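# Slide orange-handled ring along wire to green end

## Task

Carry the ring that has an orange handle along the wire until it reaches the green section at the far end, and leave it hanging on that green section by itself. Nothing, including the ring, may contact the thin grey stretch of the wire at any moment, or the attempt fails immediately. If the ring stays in place only because the robot is still holding it, the goal is not met: release it and pull the gripper away at the end.

## Robot and tools

ROBOT. One arm with seven revolute joints and a two-finger parallel gripper. Every per-joint list, both in the numbers you send and in the result lines, uses this fixed order: waist, shoulder, elbow, forearm roll, upper arm roll, wrist pitch, wrist roll. Note that elbow comes before the two roll joints; rely on this order only.

FRAME. Scene frame: origin on the tabletop straight under the arm's base, +z up, +y to the left when facing along +x. The base itself may be slightly tilted with respect to the table. Joint positions are in rad, joint velocities in rad/s.

THE ROW. Every motion command is a row of 9 numbers, each in [-1, 1]. Numbers 1 to 7 are joint displacements (offsets, not absolute angles), scaled so that 1.0 equals 0.9985 rad for waist, shoulder, upper arm roll and elbow, and 0.8765 rad for forearm roll, wrist pitch and wrist roll. Number 8 is the gripper opening, an absolute setting: +1 fully open (85 mm), 0 about 41 mm, about -0.8 pads touching, -1 closes until blocked. Number 9 is finger speed: -1 about 20 mm/s, 0 about 85, +1 about 150. No grip-force setting exists; a full close squeezes roughly 190 to 235 N per pad.

execute_actions(actions). actions is a list of up to 15 actions; each action is a list of up to 15 rows, one row per control step of 1/30 s. If fewer than 15 rows are given, the final row repeats to fill the action. Joint offsets in every row are counted from the angles at the beginning of that action (for the first action, the last reported angles), not from the preceding row. An empty list just returns the current state and images.

move(target, speed, blocking). target is one 9-number row; its offsets are taken from the Joint positions in the most recent result that listed them. Every joint follows a path timed so all finish together, so the gripper traces a curve. speed (0.01 to 2 rad/s, default 0.5) caps the joint with the largest travel; paths last 0.5 to 10 s. Paths ignore obstacles, and faster or deeper contacts hit harder. Gripper numbers are applied at the start. The extra "move:" line reports the outcome (done, off_target, moving, held, fault), limits=held or limits=none, and the joint furthest from target. With blocking=false the call returns after 0.5 s while the arm keeps going; before sending more motion, call wait or stop.

wait(seconds): 0 to 10; the arm keeps its last command, and a running move continues. stop(): brakes a running move; fingers are not stopped. zoom_image(camera, region): camera is cam_high, cam_low or cam_wrist; region is [x0, y0, x1, y1] in pixels, at most 504 by 504. finished_scene(scene): ends the current scene, passing its number; irreversible, and the result reports success.

JOINT RANGES (rad, base to gripper): waist -69.115 to 69.115, shoulder -2.250 to 2.250, upper arm roll -69.115 to 69.115, elbow -2.580 to 2.580, forearm roll -69.115 to 69.115, wrist pitch -2.100 to 2.100, wrist roll -69.115 to 69.115. True ends may differ by 0.013 rad. An action asking a joint to go more than 0.013 rad outward beyond its range is rejected; if the first action of a call fails this, or any action is malformed, nothing in the call runs. Excess requests are clipped at the end, reported as "joint sent to its limit".

MOTION LIMITS. Each step the joint target may lead the measured angle by at most 0.304 rad (first four joints) or 0.266 rad (last three), and targets are scaled back if they would place the gripper more than 70 mm from where it is. Large offsets therefore take several actions and may be unfinished; resend the remainder. "Joint targets" shows what the joints are currently driven toward. "joint command not followed" means the clearance check altered targets.

GRIPPING. Hold with position -1 kept constant; release by commanding wider than the object. For a soft grip, open, then close to just under the object's width. position_measured_pct ≈ 50 − 50 × position (0 = fully open). Stopping below about 90 means something is held; about 90 or more means pads met on nothing or something very thin. Fingertips extend roughly 13 mm outward while closing, so keep clearance above surfaces.

FAULTS. Load limits (N m): waist, shoulder, upper arm roll, elbow 49.6; forearm roll, wrist pitch, wrist roll 31.2, held weight included. Reaching one freezes the arm for 10 s and drops the rest of the call. Holding loads warms the motors: MOTOR HOT from 60 °C, OVER-TEMPERATURE FAULT at 75 °C, when the arm sags.

CAMERAS. cam_high, cam_low, cam_wrist, each 896x504, images in that order; calibration is given for the two fixed cameras (a few mm/degrees of error possible), none for cam_wrist.

AVOID. Any contact with the grey wire segment; dropping the ring; objects leaving the table; hard impacts or heavy pushing. Loose objects may occasionally get a small external nudge.

Each tool is called after ">>>" by a JSON object that holds its "method" and its "body".

## Session

>>> {"method": "execute_actions", "body": {"actions": []}}

Scene clock: 0.00 s.
position_measured_pct=0.0
Joint names: [waist, shoulder, elbow, forearm roll, upper arm roll, wrist pitch, wrist roll]
Joint positions: [-0.59   0.884  1.109  0.003 -0.372  0.805  2.557]
Joint velocities: [ 0.     0.     0.    -0.001 -0.    -0.    -0.   ]
Joint targets: [-0.590 0.884 1.109 0.003 -0.372 0.805 2.557]

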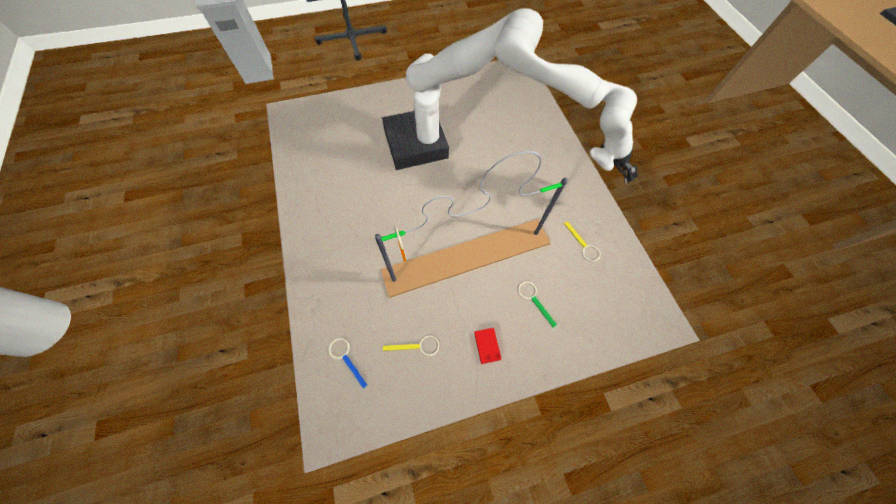

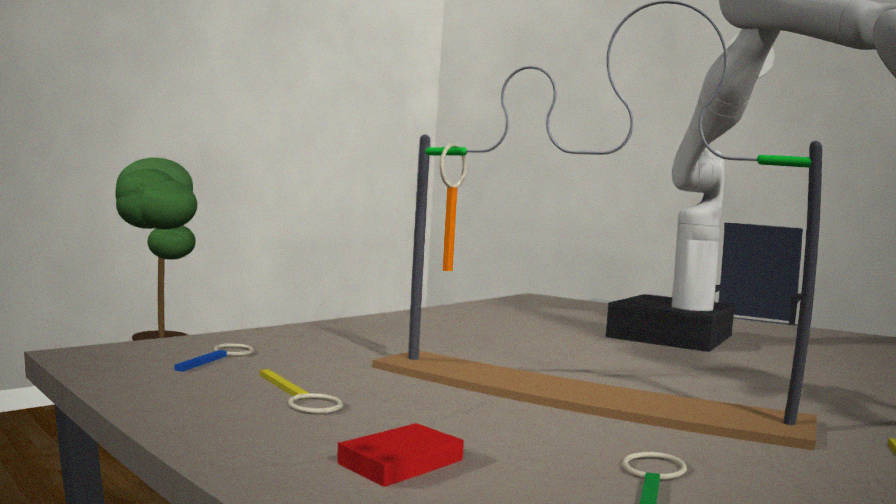

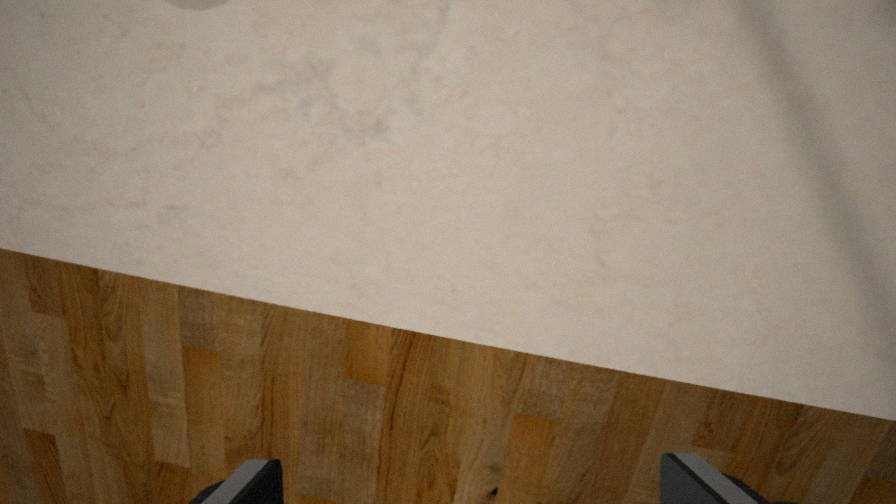

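>>> {"method": "zoom_image", "body": {"camera": "cam_high", "region": [360, 130, 600, 310]}}

>>> {"method": "zoom_image", "body": {"camera": "cam_low", "region": [400, 0, 660, 290]}}

>>> {"method": "zoom_image", "body": {"camera": "cam_low", "region": [580, 0, 860, 200]}}

>>> {"method": "zoom_image", "body": {"camera": "cam_low", "region": [580, 140, 860, 380]}}

Region (360, 130, 600, 310) of cam_high's 896x504 image, scaled by 2.100, with more detail than that image has; it fills the top 378 rows of this view, and the rest is white.

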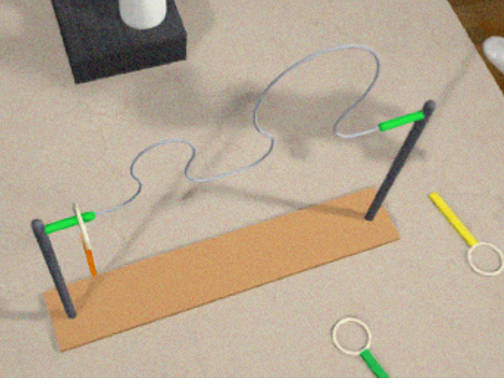

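Region (400, 0, 660, 290) of cam_low's 896x504 image, scaled by 1.738, with more detail than that image has; it fills the left 452 columns of this view, and the rest is white.

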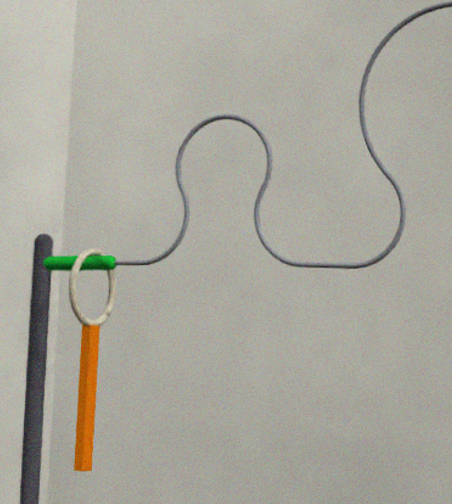

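Region (580, 0, 860, 200) of cam_low's 896x504 image, scaled by 1.800, with more detail than that image has; it fills the top 360 rows of this view, and the rest is white.

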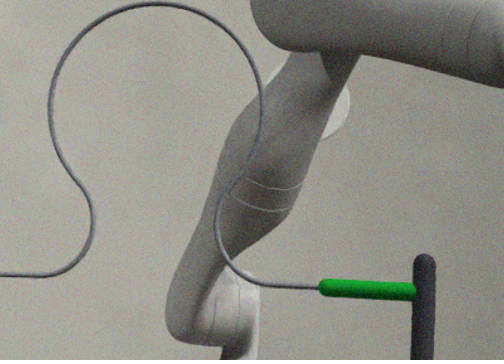

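Region (580, 140, 860, 380) of cam_low's 896x504 image, scaled by 1.800, with more detail than that image has; it fills the top 432 rows of this view, and the rest is white.

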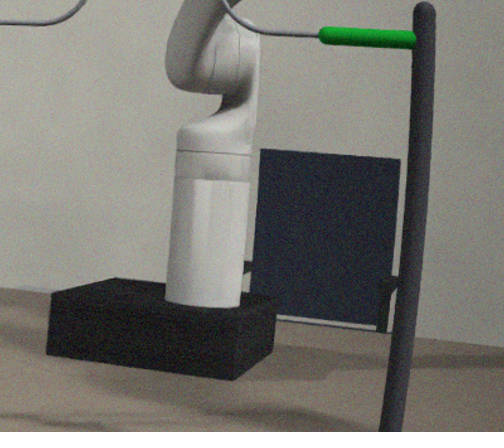

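>>> {"method": "move", "body": {"target": [0,-1,0,0,0,-0.9,1,0,0], "speed": 0.8}}

Scene clock: 117.93 s.
position_measured_pct=49.6
Joint names: [waist, shoulder, elbow, forearm roll, upper arm roll, wrist pitch, wrist roll]
Joint positions: [-0.59  -0.114  1.109  0.003 -0.372  0.016  3.433]
Joint velocities: [ 0.    -0.002  0.001 -0.     0.001 -0.001  0.001]
Joint targets: [-0.590 -0.115 1.109 0.003 -0.372 0.016 3.433]
move: done; limits=none; farthest joint: the waist, 0.000 radians from its target (0.000 radians at the start)

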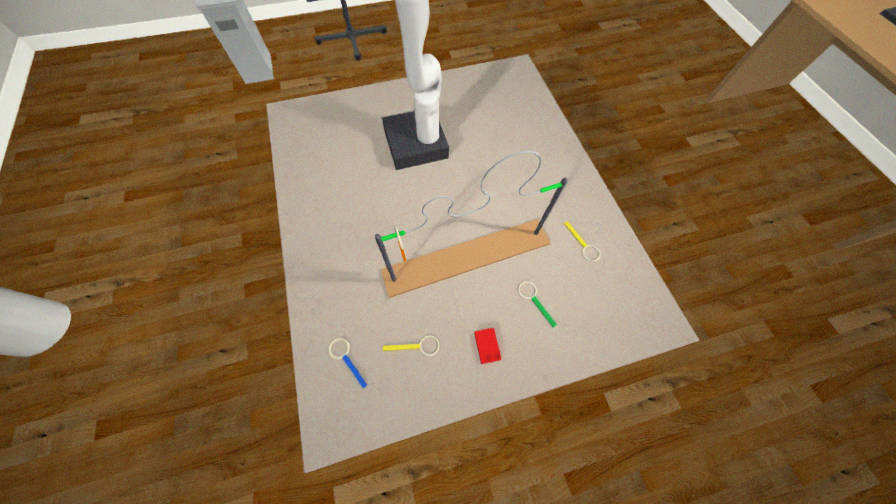

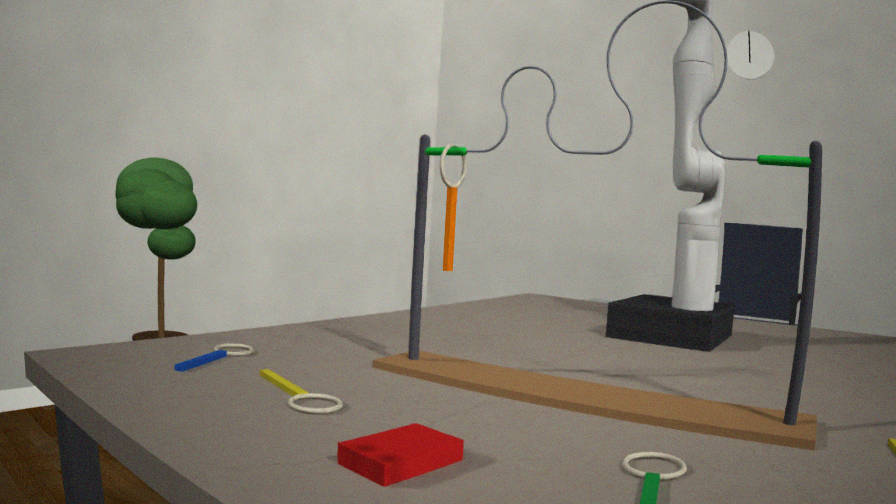

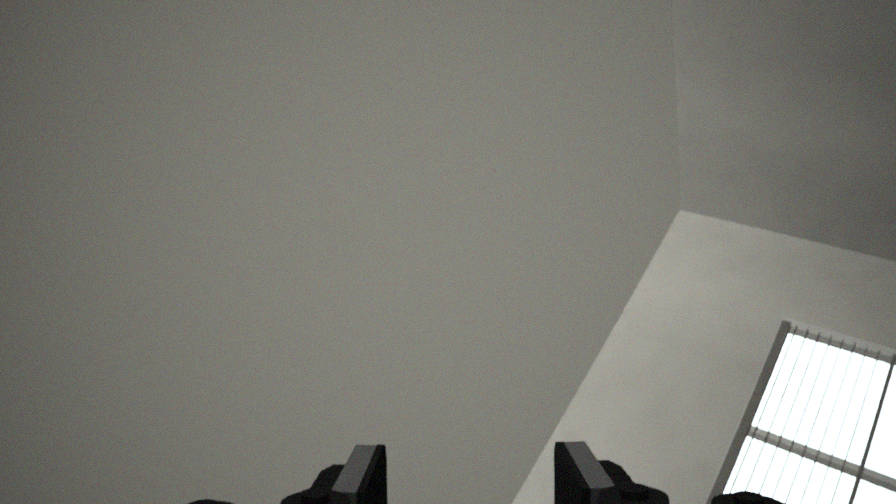

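>>> {"method": "move", "body": {"target": [0.95,-0.35,1,-0.003,0.3726,0,1,0,0], "speed": 0.8}}

>>> {"method": "move", "body": {"target": [0,0.1,0.39,0,0,0,0.459,-0.15,0], "speed": 0.6}}

Scene clock: 128.10 s.
position_measured_pct=49.6
Joint names: [waist, shoulder, elbow, forearm roll, upper arm roll, wrist pitch, wrist roll]
Joint positions: [ 0.358 -0.464  2.107  0.     0.     0.016  4.31 ]
Joint velocities: [ 0.003 -0.003 -0.     0.001 -0.    -0.     0.   ]
Joint targets: [0.359 -0.464 2.107 0.000 0.000 0.016 4.310]
move: done; limits=none; farthest joint: the waist, 0.000 radians from its target (0.949 radians at the start)

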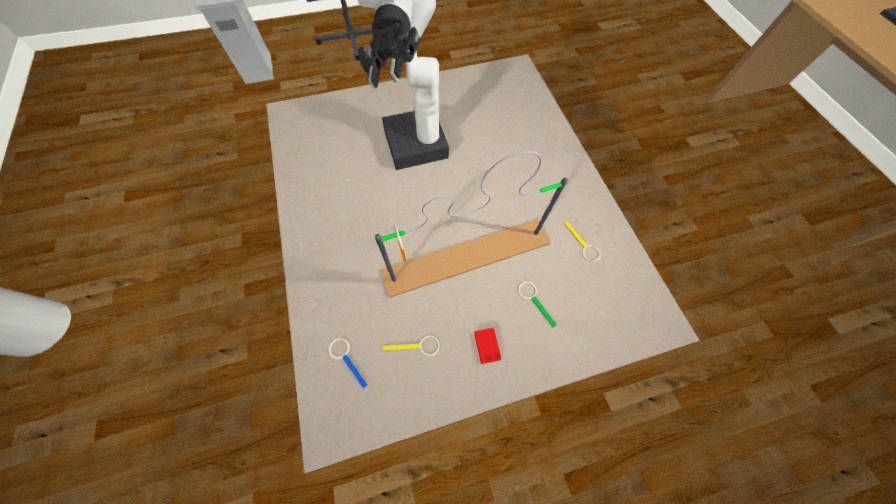

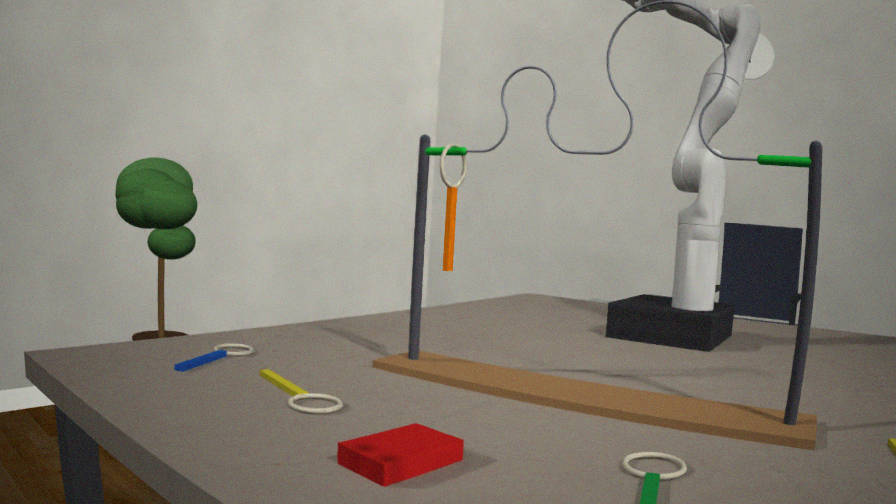

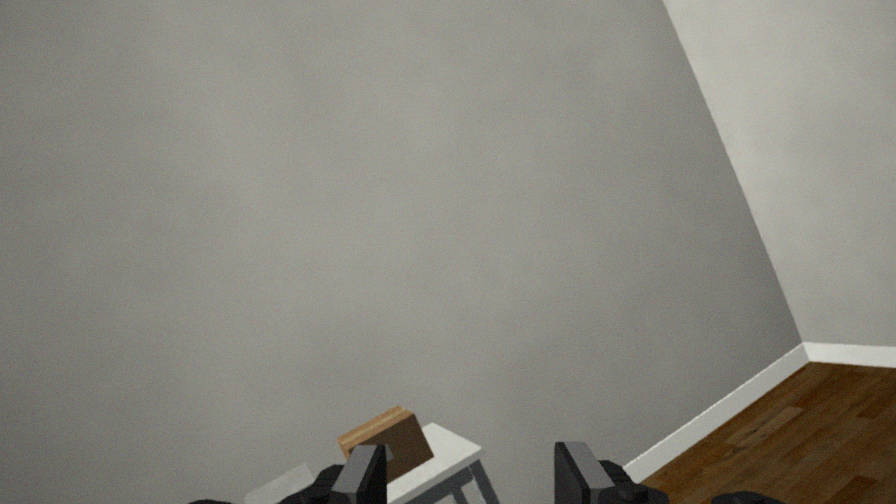

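Scene clock: 129.33 s.
position_measured_pct=57.5
Joint names: [waist, shoulder, elbow, forearm roll, upper arm roll, wrist pitch, wrist roll]
Joint positions: [ 0.358 -0.364  2.497  0.     0.     0.016  4.712]
Joint velocities: [-0.     0.     0.001  0.001  0.    -0.     0.001]
Joint targets: [0.358 -0.364 2.497 0.000 0.000 0.016 4.712]
move: done; limits=none; farthest joint: the waist, 0.000 radians from its target (0.000 radians at the start)

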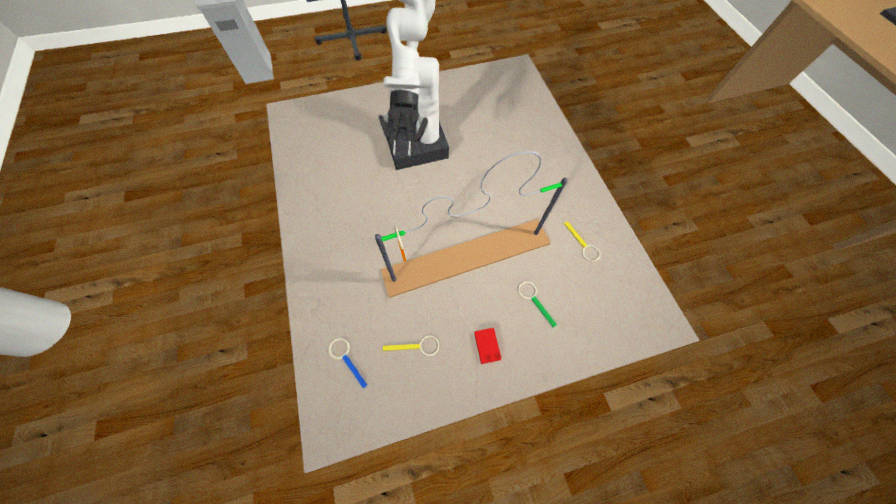

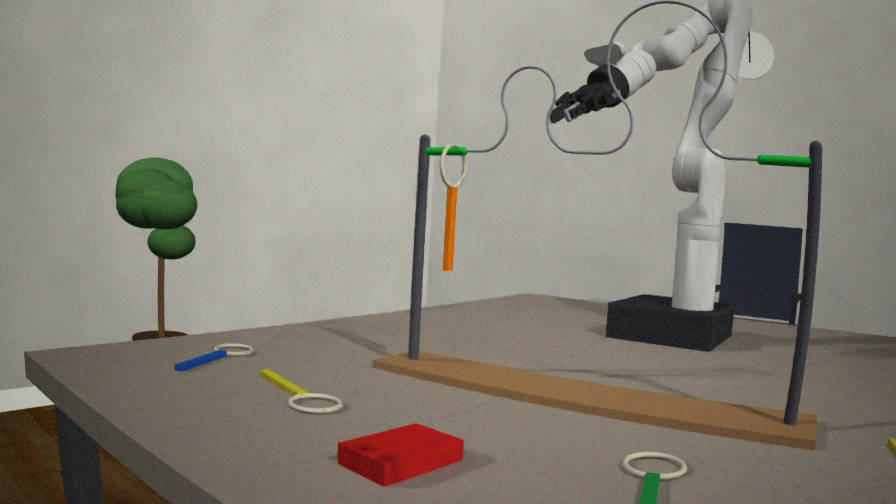

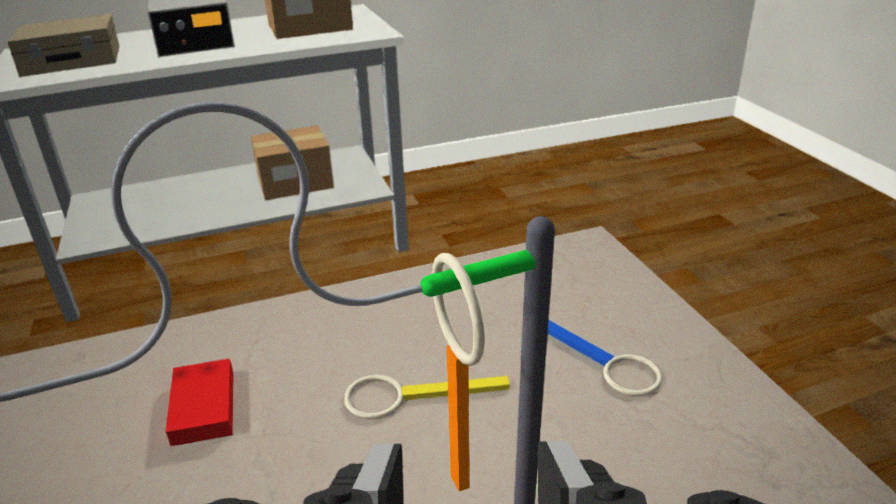

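>>> {"method": "move", "body": {"target": [0,0.7,0,0,0,-0.75,0,-0.15,0], "speed": 0.7}}

>>> {"method": "move", "body": {"target": [0,0.592,0,0,0,-0.884,0,-0.15,0], "speed": 0.6}}

Scene clock: 164.27 s.
position_measured_pct=57.5
Joint names: [waist, shoulder, elbow, forearm roll, upper arm roll, wrist pitch, wrist roll]
Joint positions: [ 0.358  0.335  2.497  0.     0.    -0.641  4.712]
Joint velocities: [-0.     0.002  0.001  0.001 -0.001 -0.     0.   ]
Joint targets: [0.358 0.335 2.497 0.000 0.000 -0.641 4.712]
move: done; limits=none; farthest joint: the waist, 0.000 radians from its target (0.000 radians at the start)

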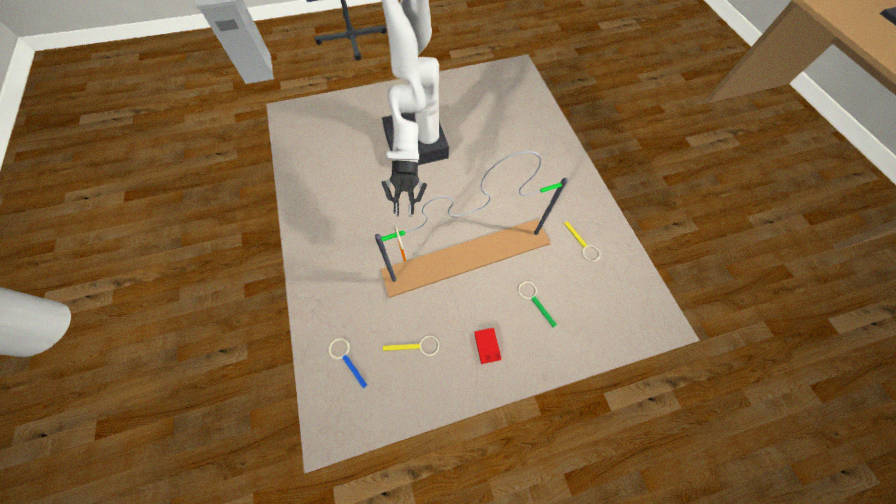

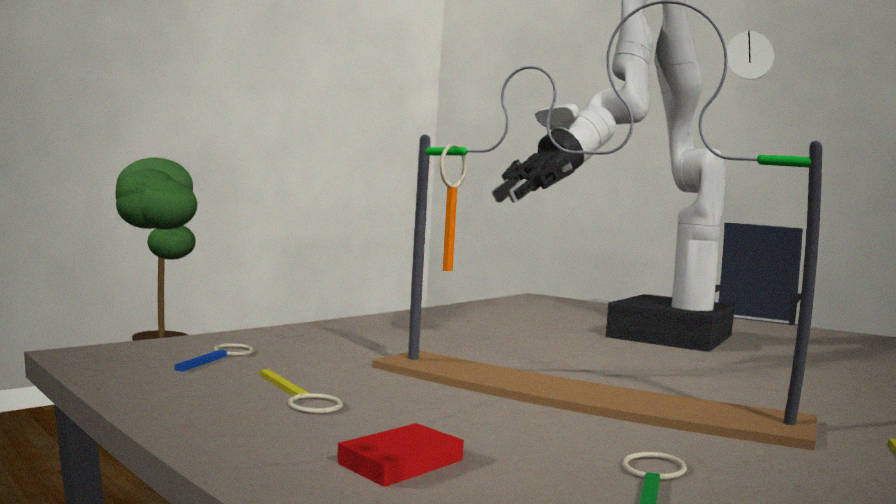

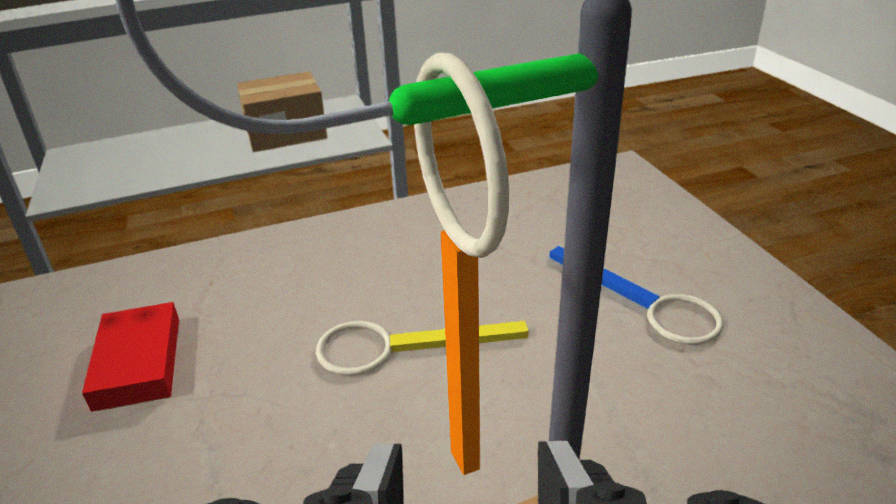

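Scene clock: 166.20 s.
position_measured_pct=57.5
Joint names: [waist, shoulder, elbow, forearm roll, upper arm roll, wrist pitch, wrist roll]
Joint positions: [ 0.358  0.925  2.497  0.     0.    -1.416  4.712]
Joint velocities: [ 0.     0.003 -0.001 -0.    -0.    -0.     0.   ]
Joint targets: [0.358 0.926 2.497 0.000 0.000 -1.416 4.712]
move: done; limits=none; farthest joint: the shoulder, 0.001 radians from its target (0.591 radians at the start)

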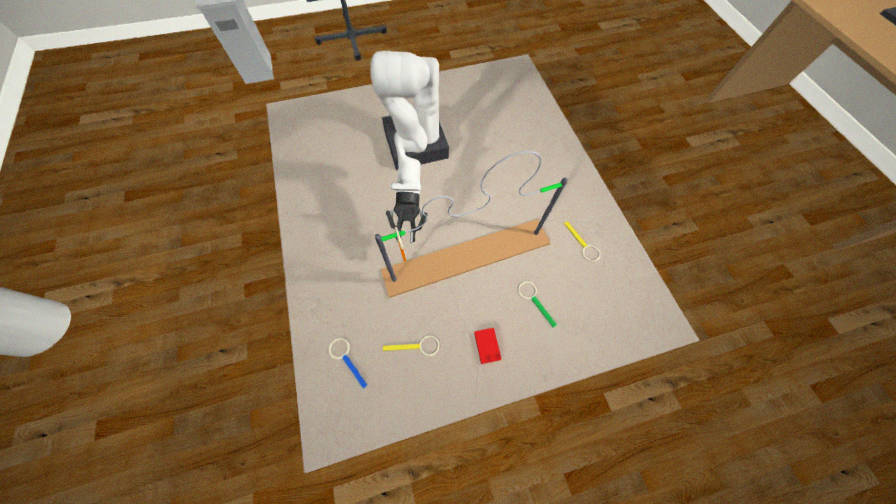

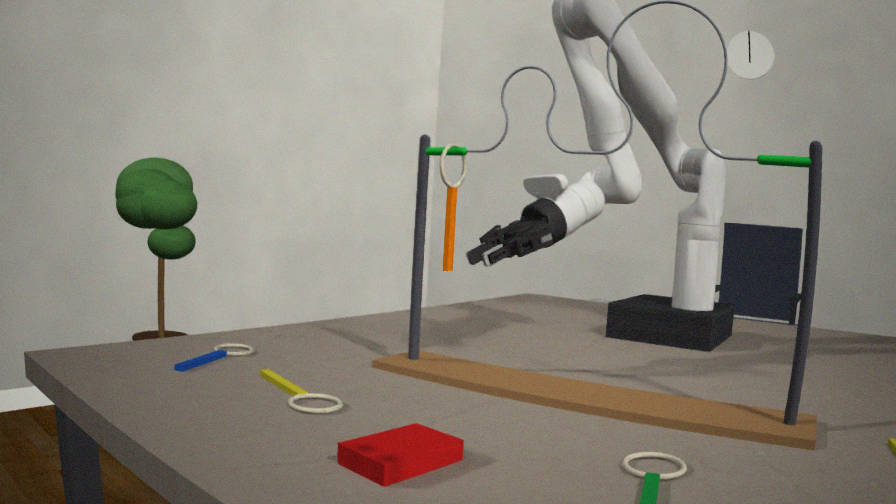

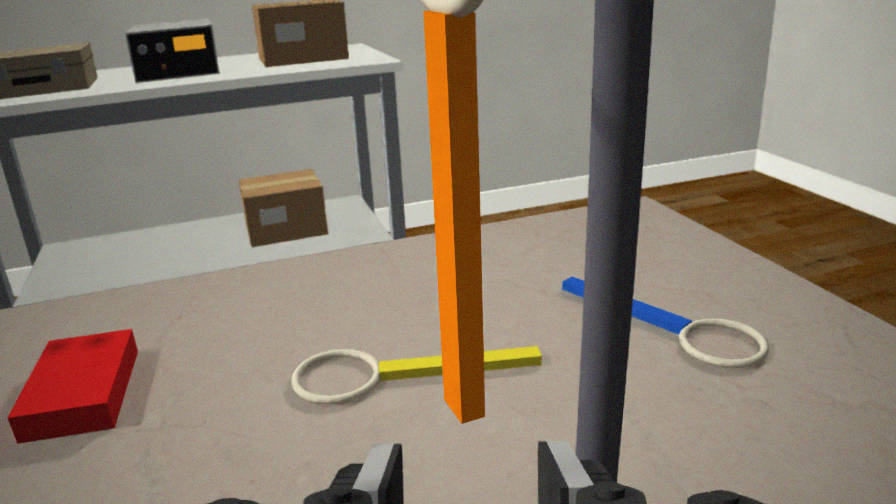

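>>> {"method": "move", "body": {"target": [0,0.211,-0.205,0,0,-0.3046,0,-0.2,0], "speed": 0.2}}

>>> {"method": "zoom_image", "body": {"camera": "cam_low", "region": [390, 120, 570, 300]}}

Scene clock: 183.47 s.
position_measured_pct=59.9
Joint names: [waist, shoulder, elbow, forearm roll, upper arm roll, wrist pitch, wrist roll]
Joint positions: [ 0.358  1.136  2.292  0.     0.    -1.683  4.712]
Joint velocities: [ 0.     0.002 -0.001 -0.002  0.    -0.001  0.   ]
Joint targets: [0.358 1.136 2.292 0.000 0.000 -1.683 4.712]
move: done; limits=none; farthest joint: the waist, 0.000 radians from its target (0.000 radians at the start)

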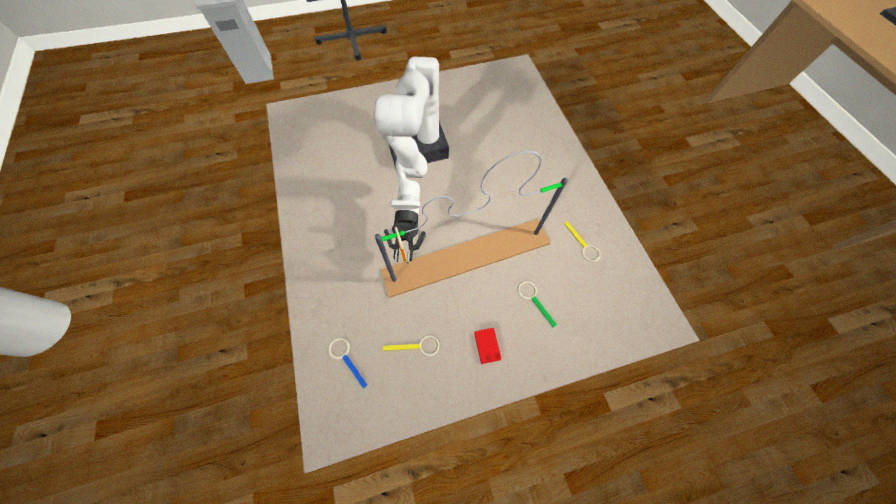

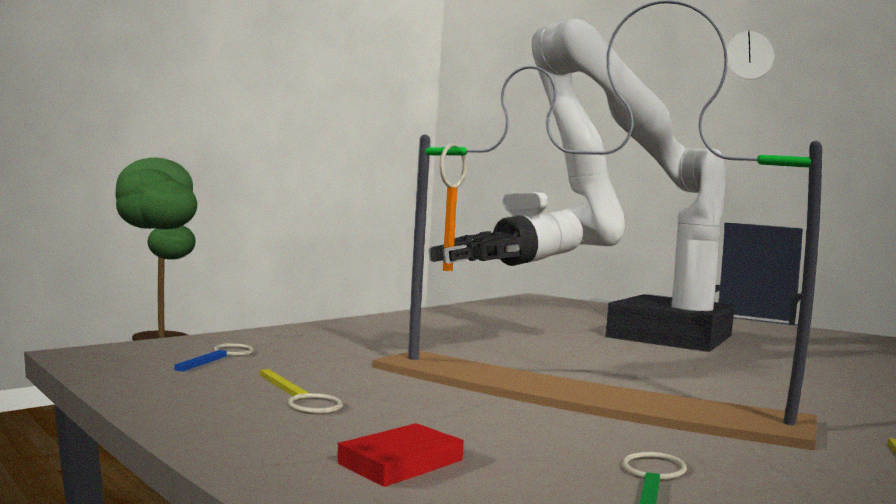

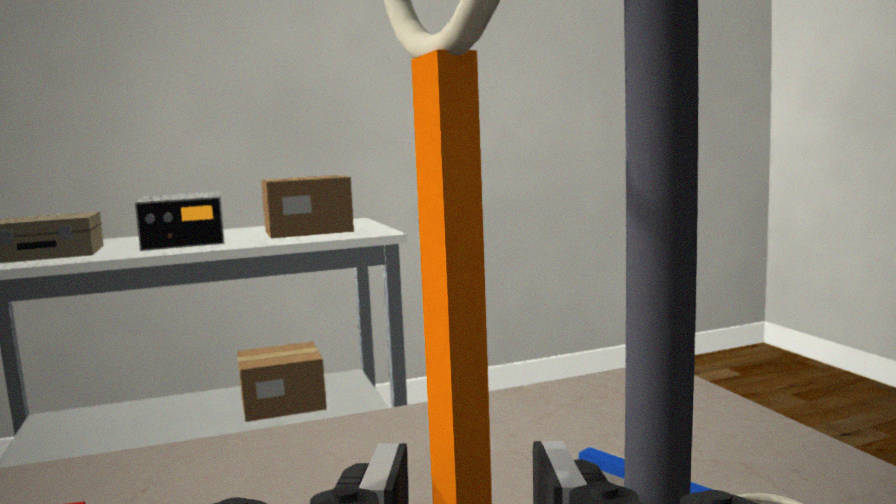

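Region (390, 120, 570, 300) of cam_low's 896x504 image, scaled by 2.800, with more detail than that image has.

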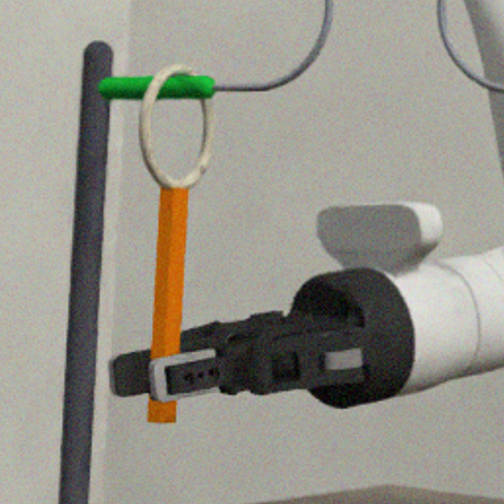

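>>> {"method": "move", "body": {"target": [0,0,0,0,0,0,0,-0.66,-1]}}

>>> {"method": "zoom_image", "body": {"camera": "cam_low", "region": [390, 120, 570, 300]}}

Scene clock: 189.93 s.
position_measured_pct=82.1
Joint names: [waist, shoulder, elbow, forearm roll, upper arm roll, wrist pitch, wrist roll]
Joint positions: [ 0.358  1.136  2.292  0.     0.    -1.683  4.712]
Joint velocities: [-0.    -0.001  0.    -0.     0.    -0.001 -0.001]
Joint targets: [0.358 1.136 2.292 0.000 0.000 -1.683 4.712]
move: done; limits=none; farthest joint: the waist, 0.000 radians from its target (0.000 radians at the start)

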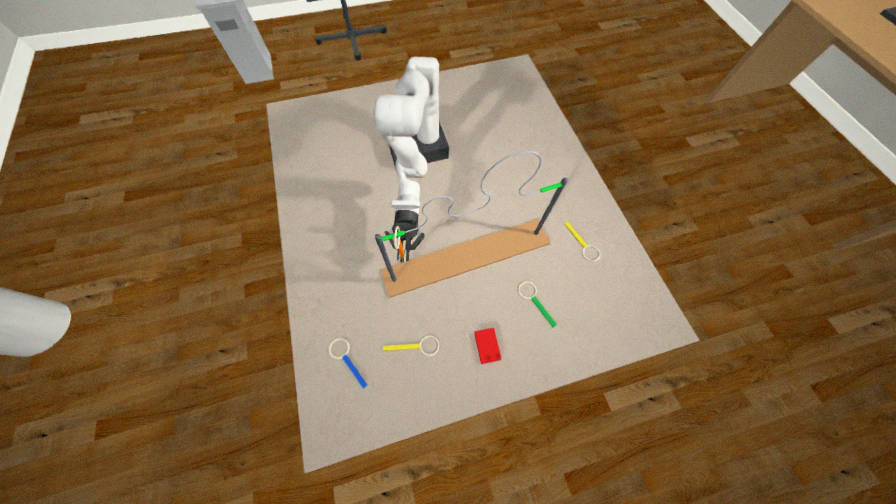

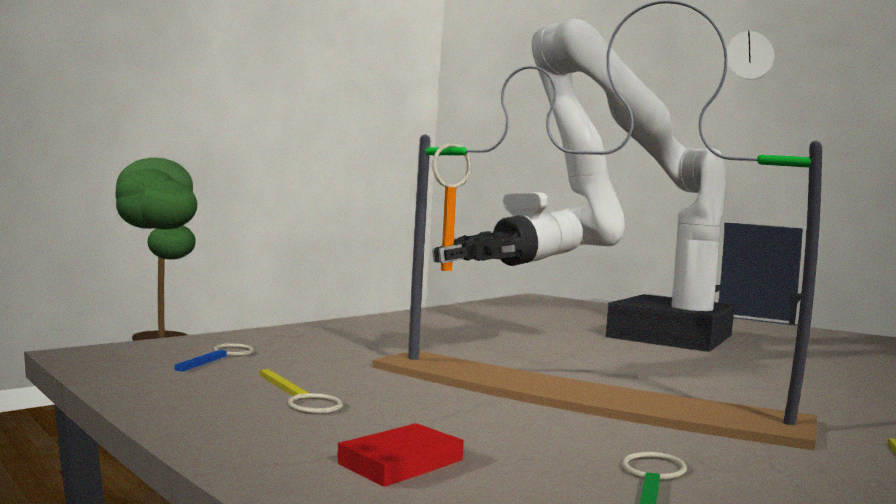

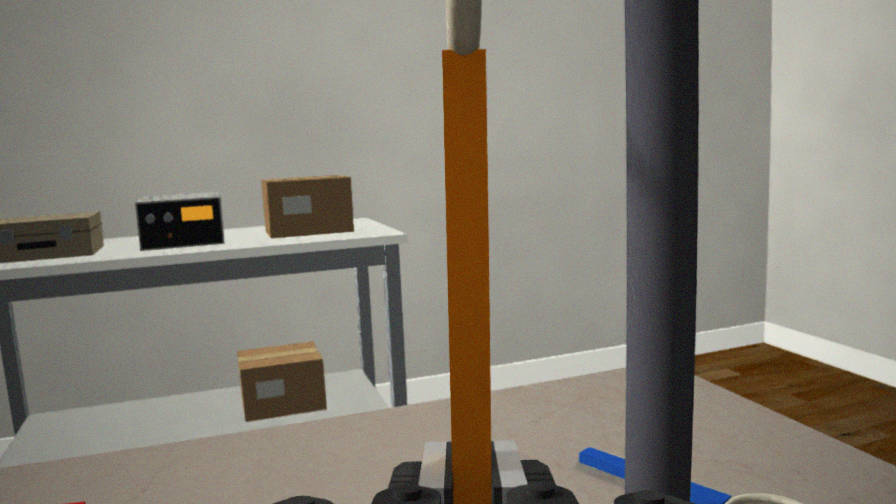

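Region (390, 120, 570, 300) of cam_low's 896x504 image, scaled by 2.800, with more detail than that image has.

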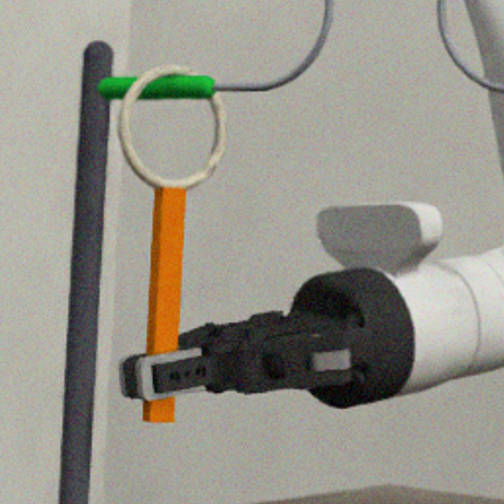

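>>> {"method": "move", "body": {"target": [0.02,-0.0637,0.0177,0,0,0.0527,0,-0.66,-1], "speed": 0.1}}

>>> {"method": "move", "body": {"target": [0,0.007,0.136,0,0,-0.163,0,-0.66,-1], "speed": 0.08}}

>>> {"method": "zoom_image", "body": {"camera": "cam_low", "region": [390, 100, 570, 280]}}

Scene clock: 210.10 s.
position_measured_pct=82.1
Joint names: [waist, shoulder, elbow, forearm roll, upper arm roll, wrist pitch, wrist roll]
Joint positions: [ 0.378  1.072  2.31   0.     0.    -1.637  4.712]
Joint velocities: [ 0.001 -0.001 -0.001  0.001  0.001  0.001  0.   ]
Joint targets: [0.378 1.072 2.310 0.000 0.000 -1.637 4.712]
move: done; limits=none; farthest joint: the waist, 0.000 radians from its target (0.020 radians at the start)

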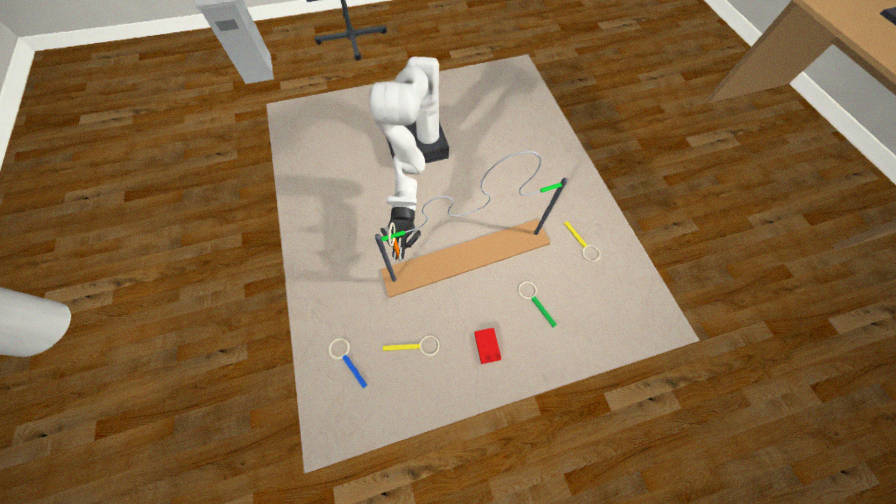

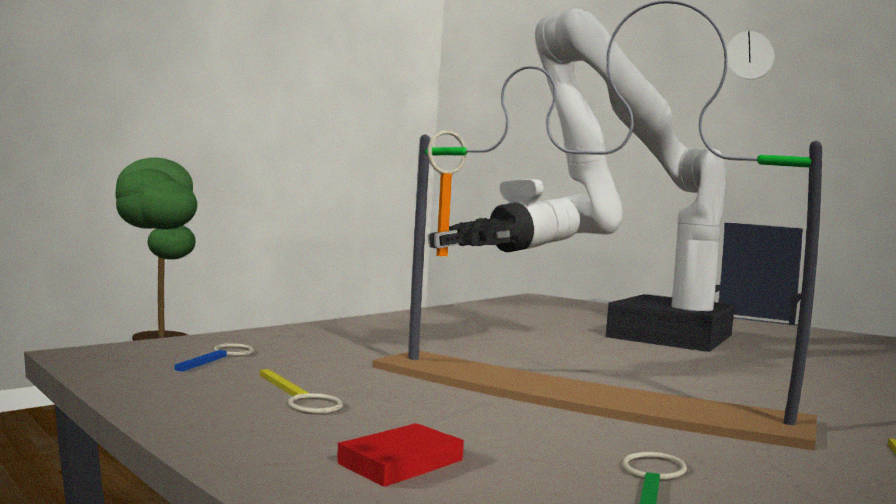

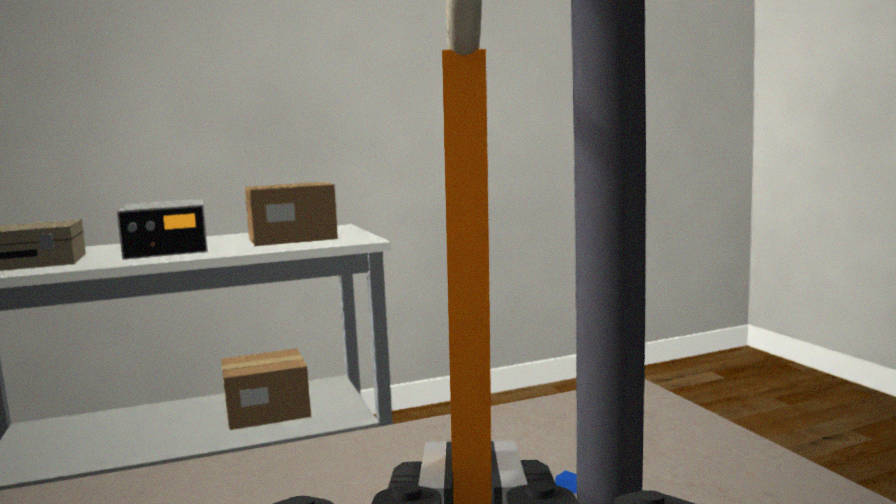

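Scene clock: 212.23 s.
position_measured_pct=82.1
Joint names: [waist, shoulder, elbow, forearm roll, upper arm roll, wrist pitch, wrist roll]
Joint positions: [ 0.378  1.079  2.445  0.     0.    -1.779  4.712]
Joint velocities: [-0.     0.    -0.    -0.001  0.    -0.002 -0.   ]
Joint targets: [0.378 1.079 2.446 0.000 0.000 -1.780 4.712]
move: done; limits=none; farthest joint: the elbow, 0.001 radians from its target (0.136 radians at the start)

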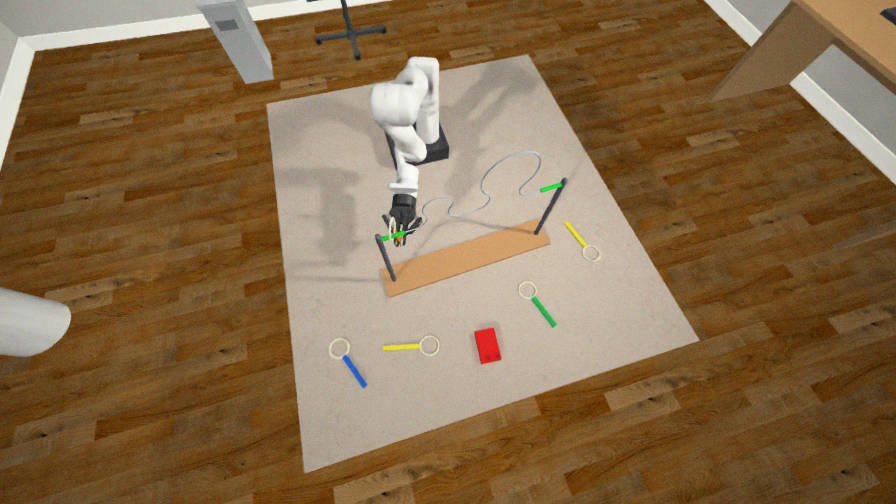

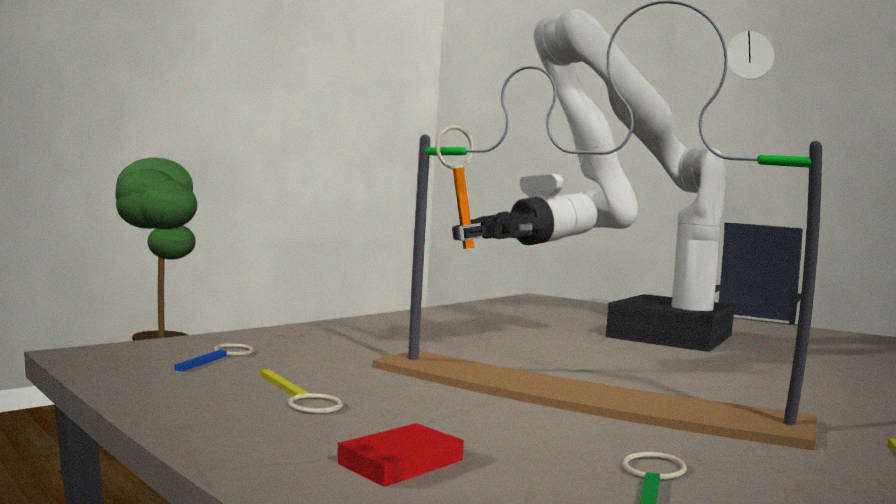

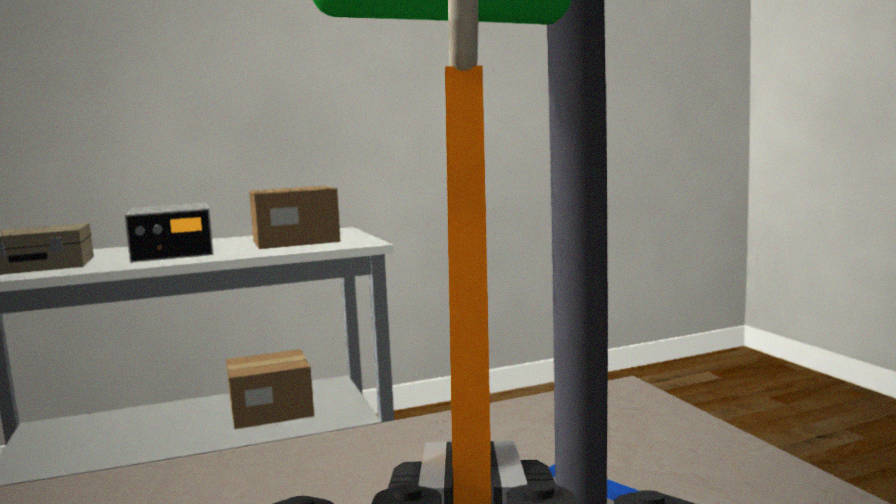

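Region (390, 100, 570, 280) of cam_low's 896x504 image, scaled by 2.800, with more detail than that image has.

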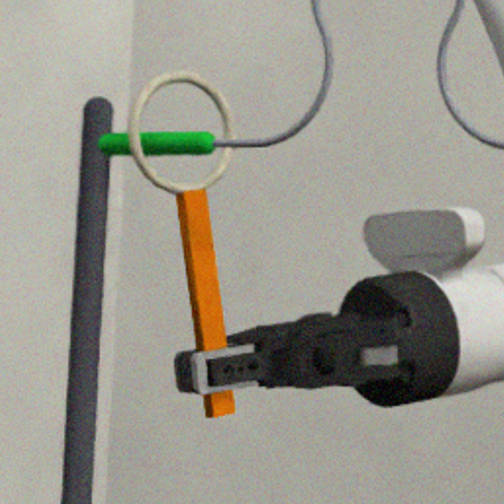

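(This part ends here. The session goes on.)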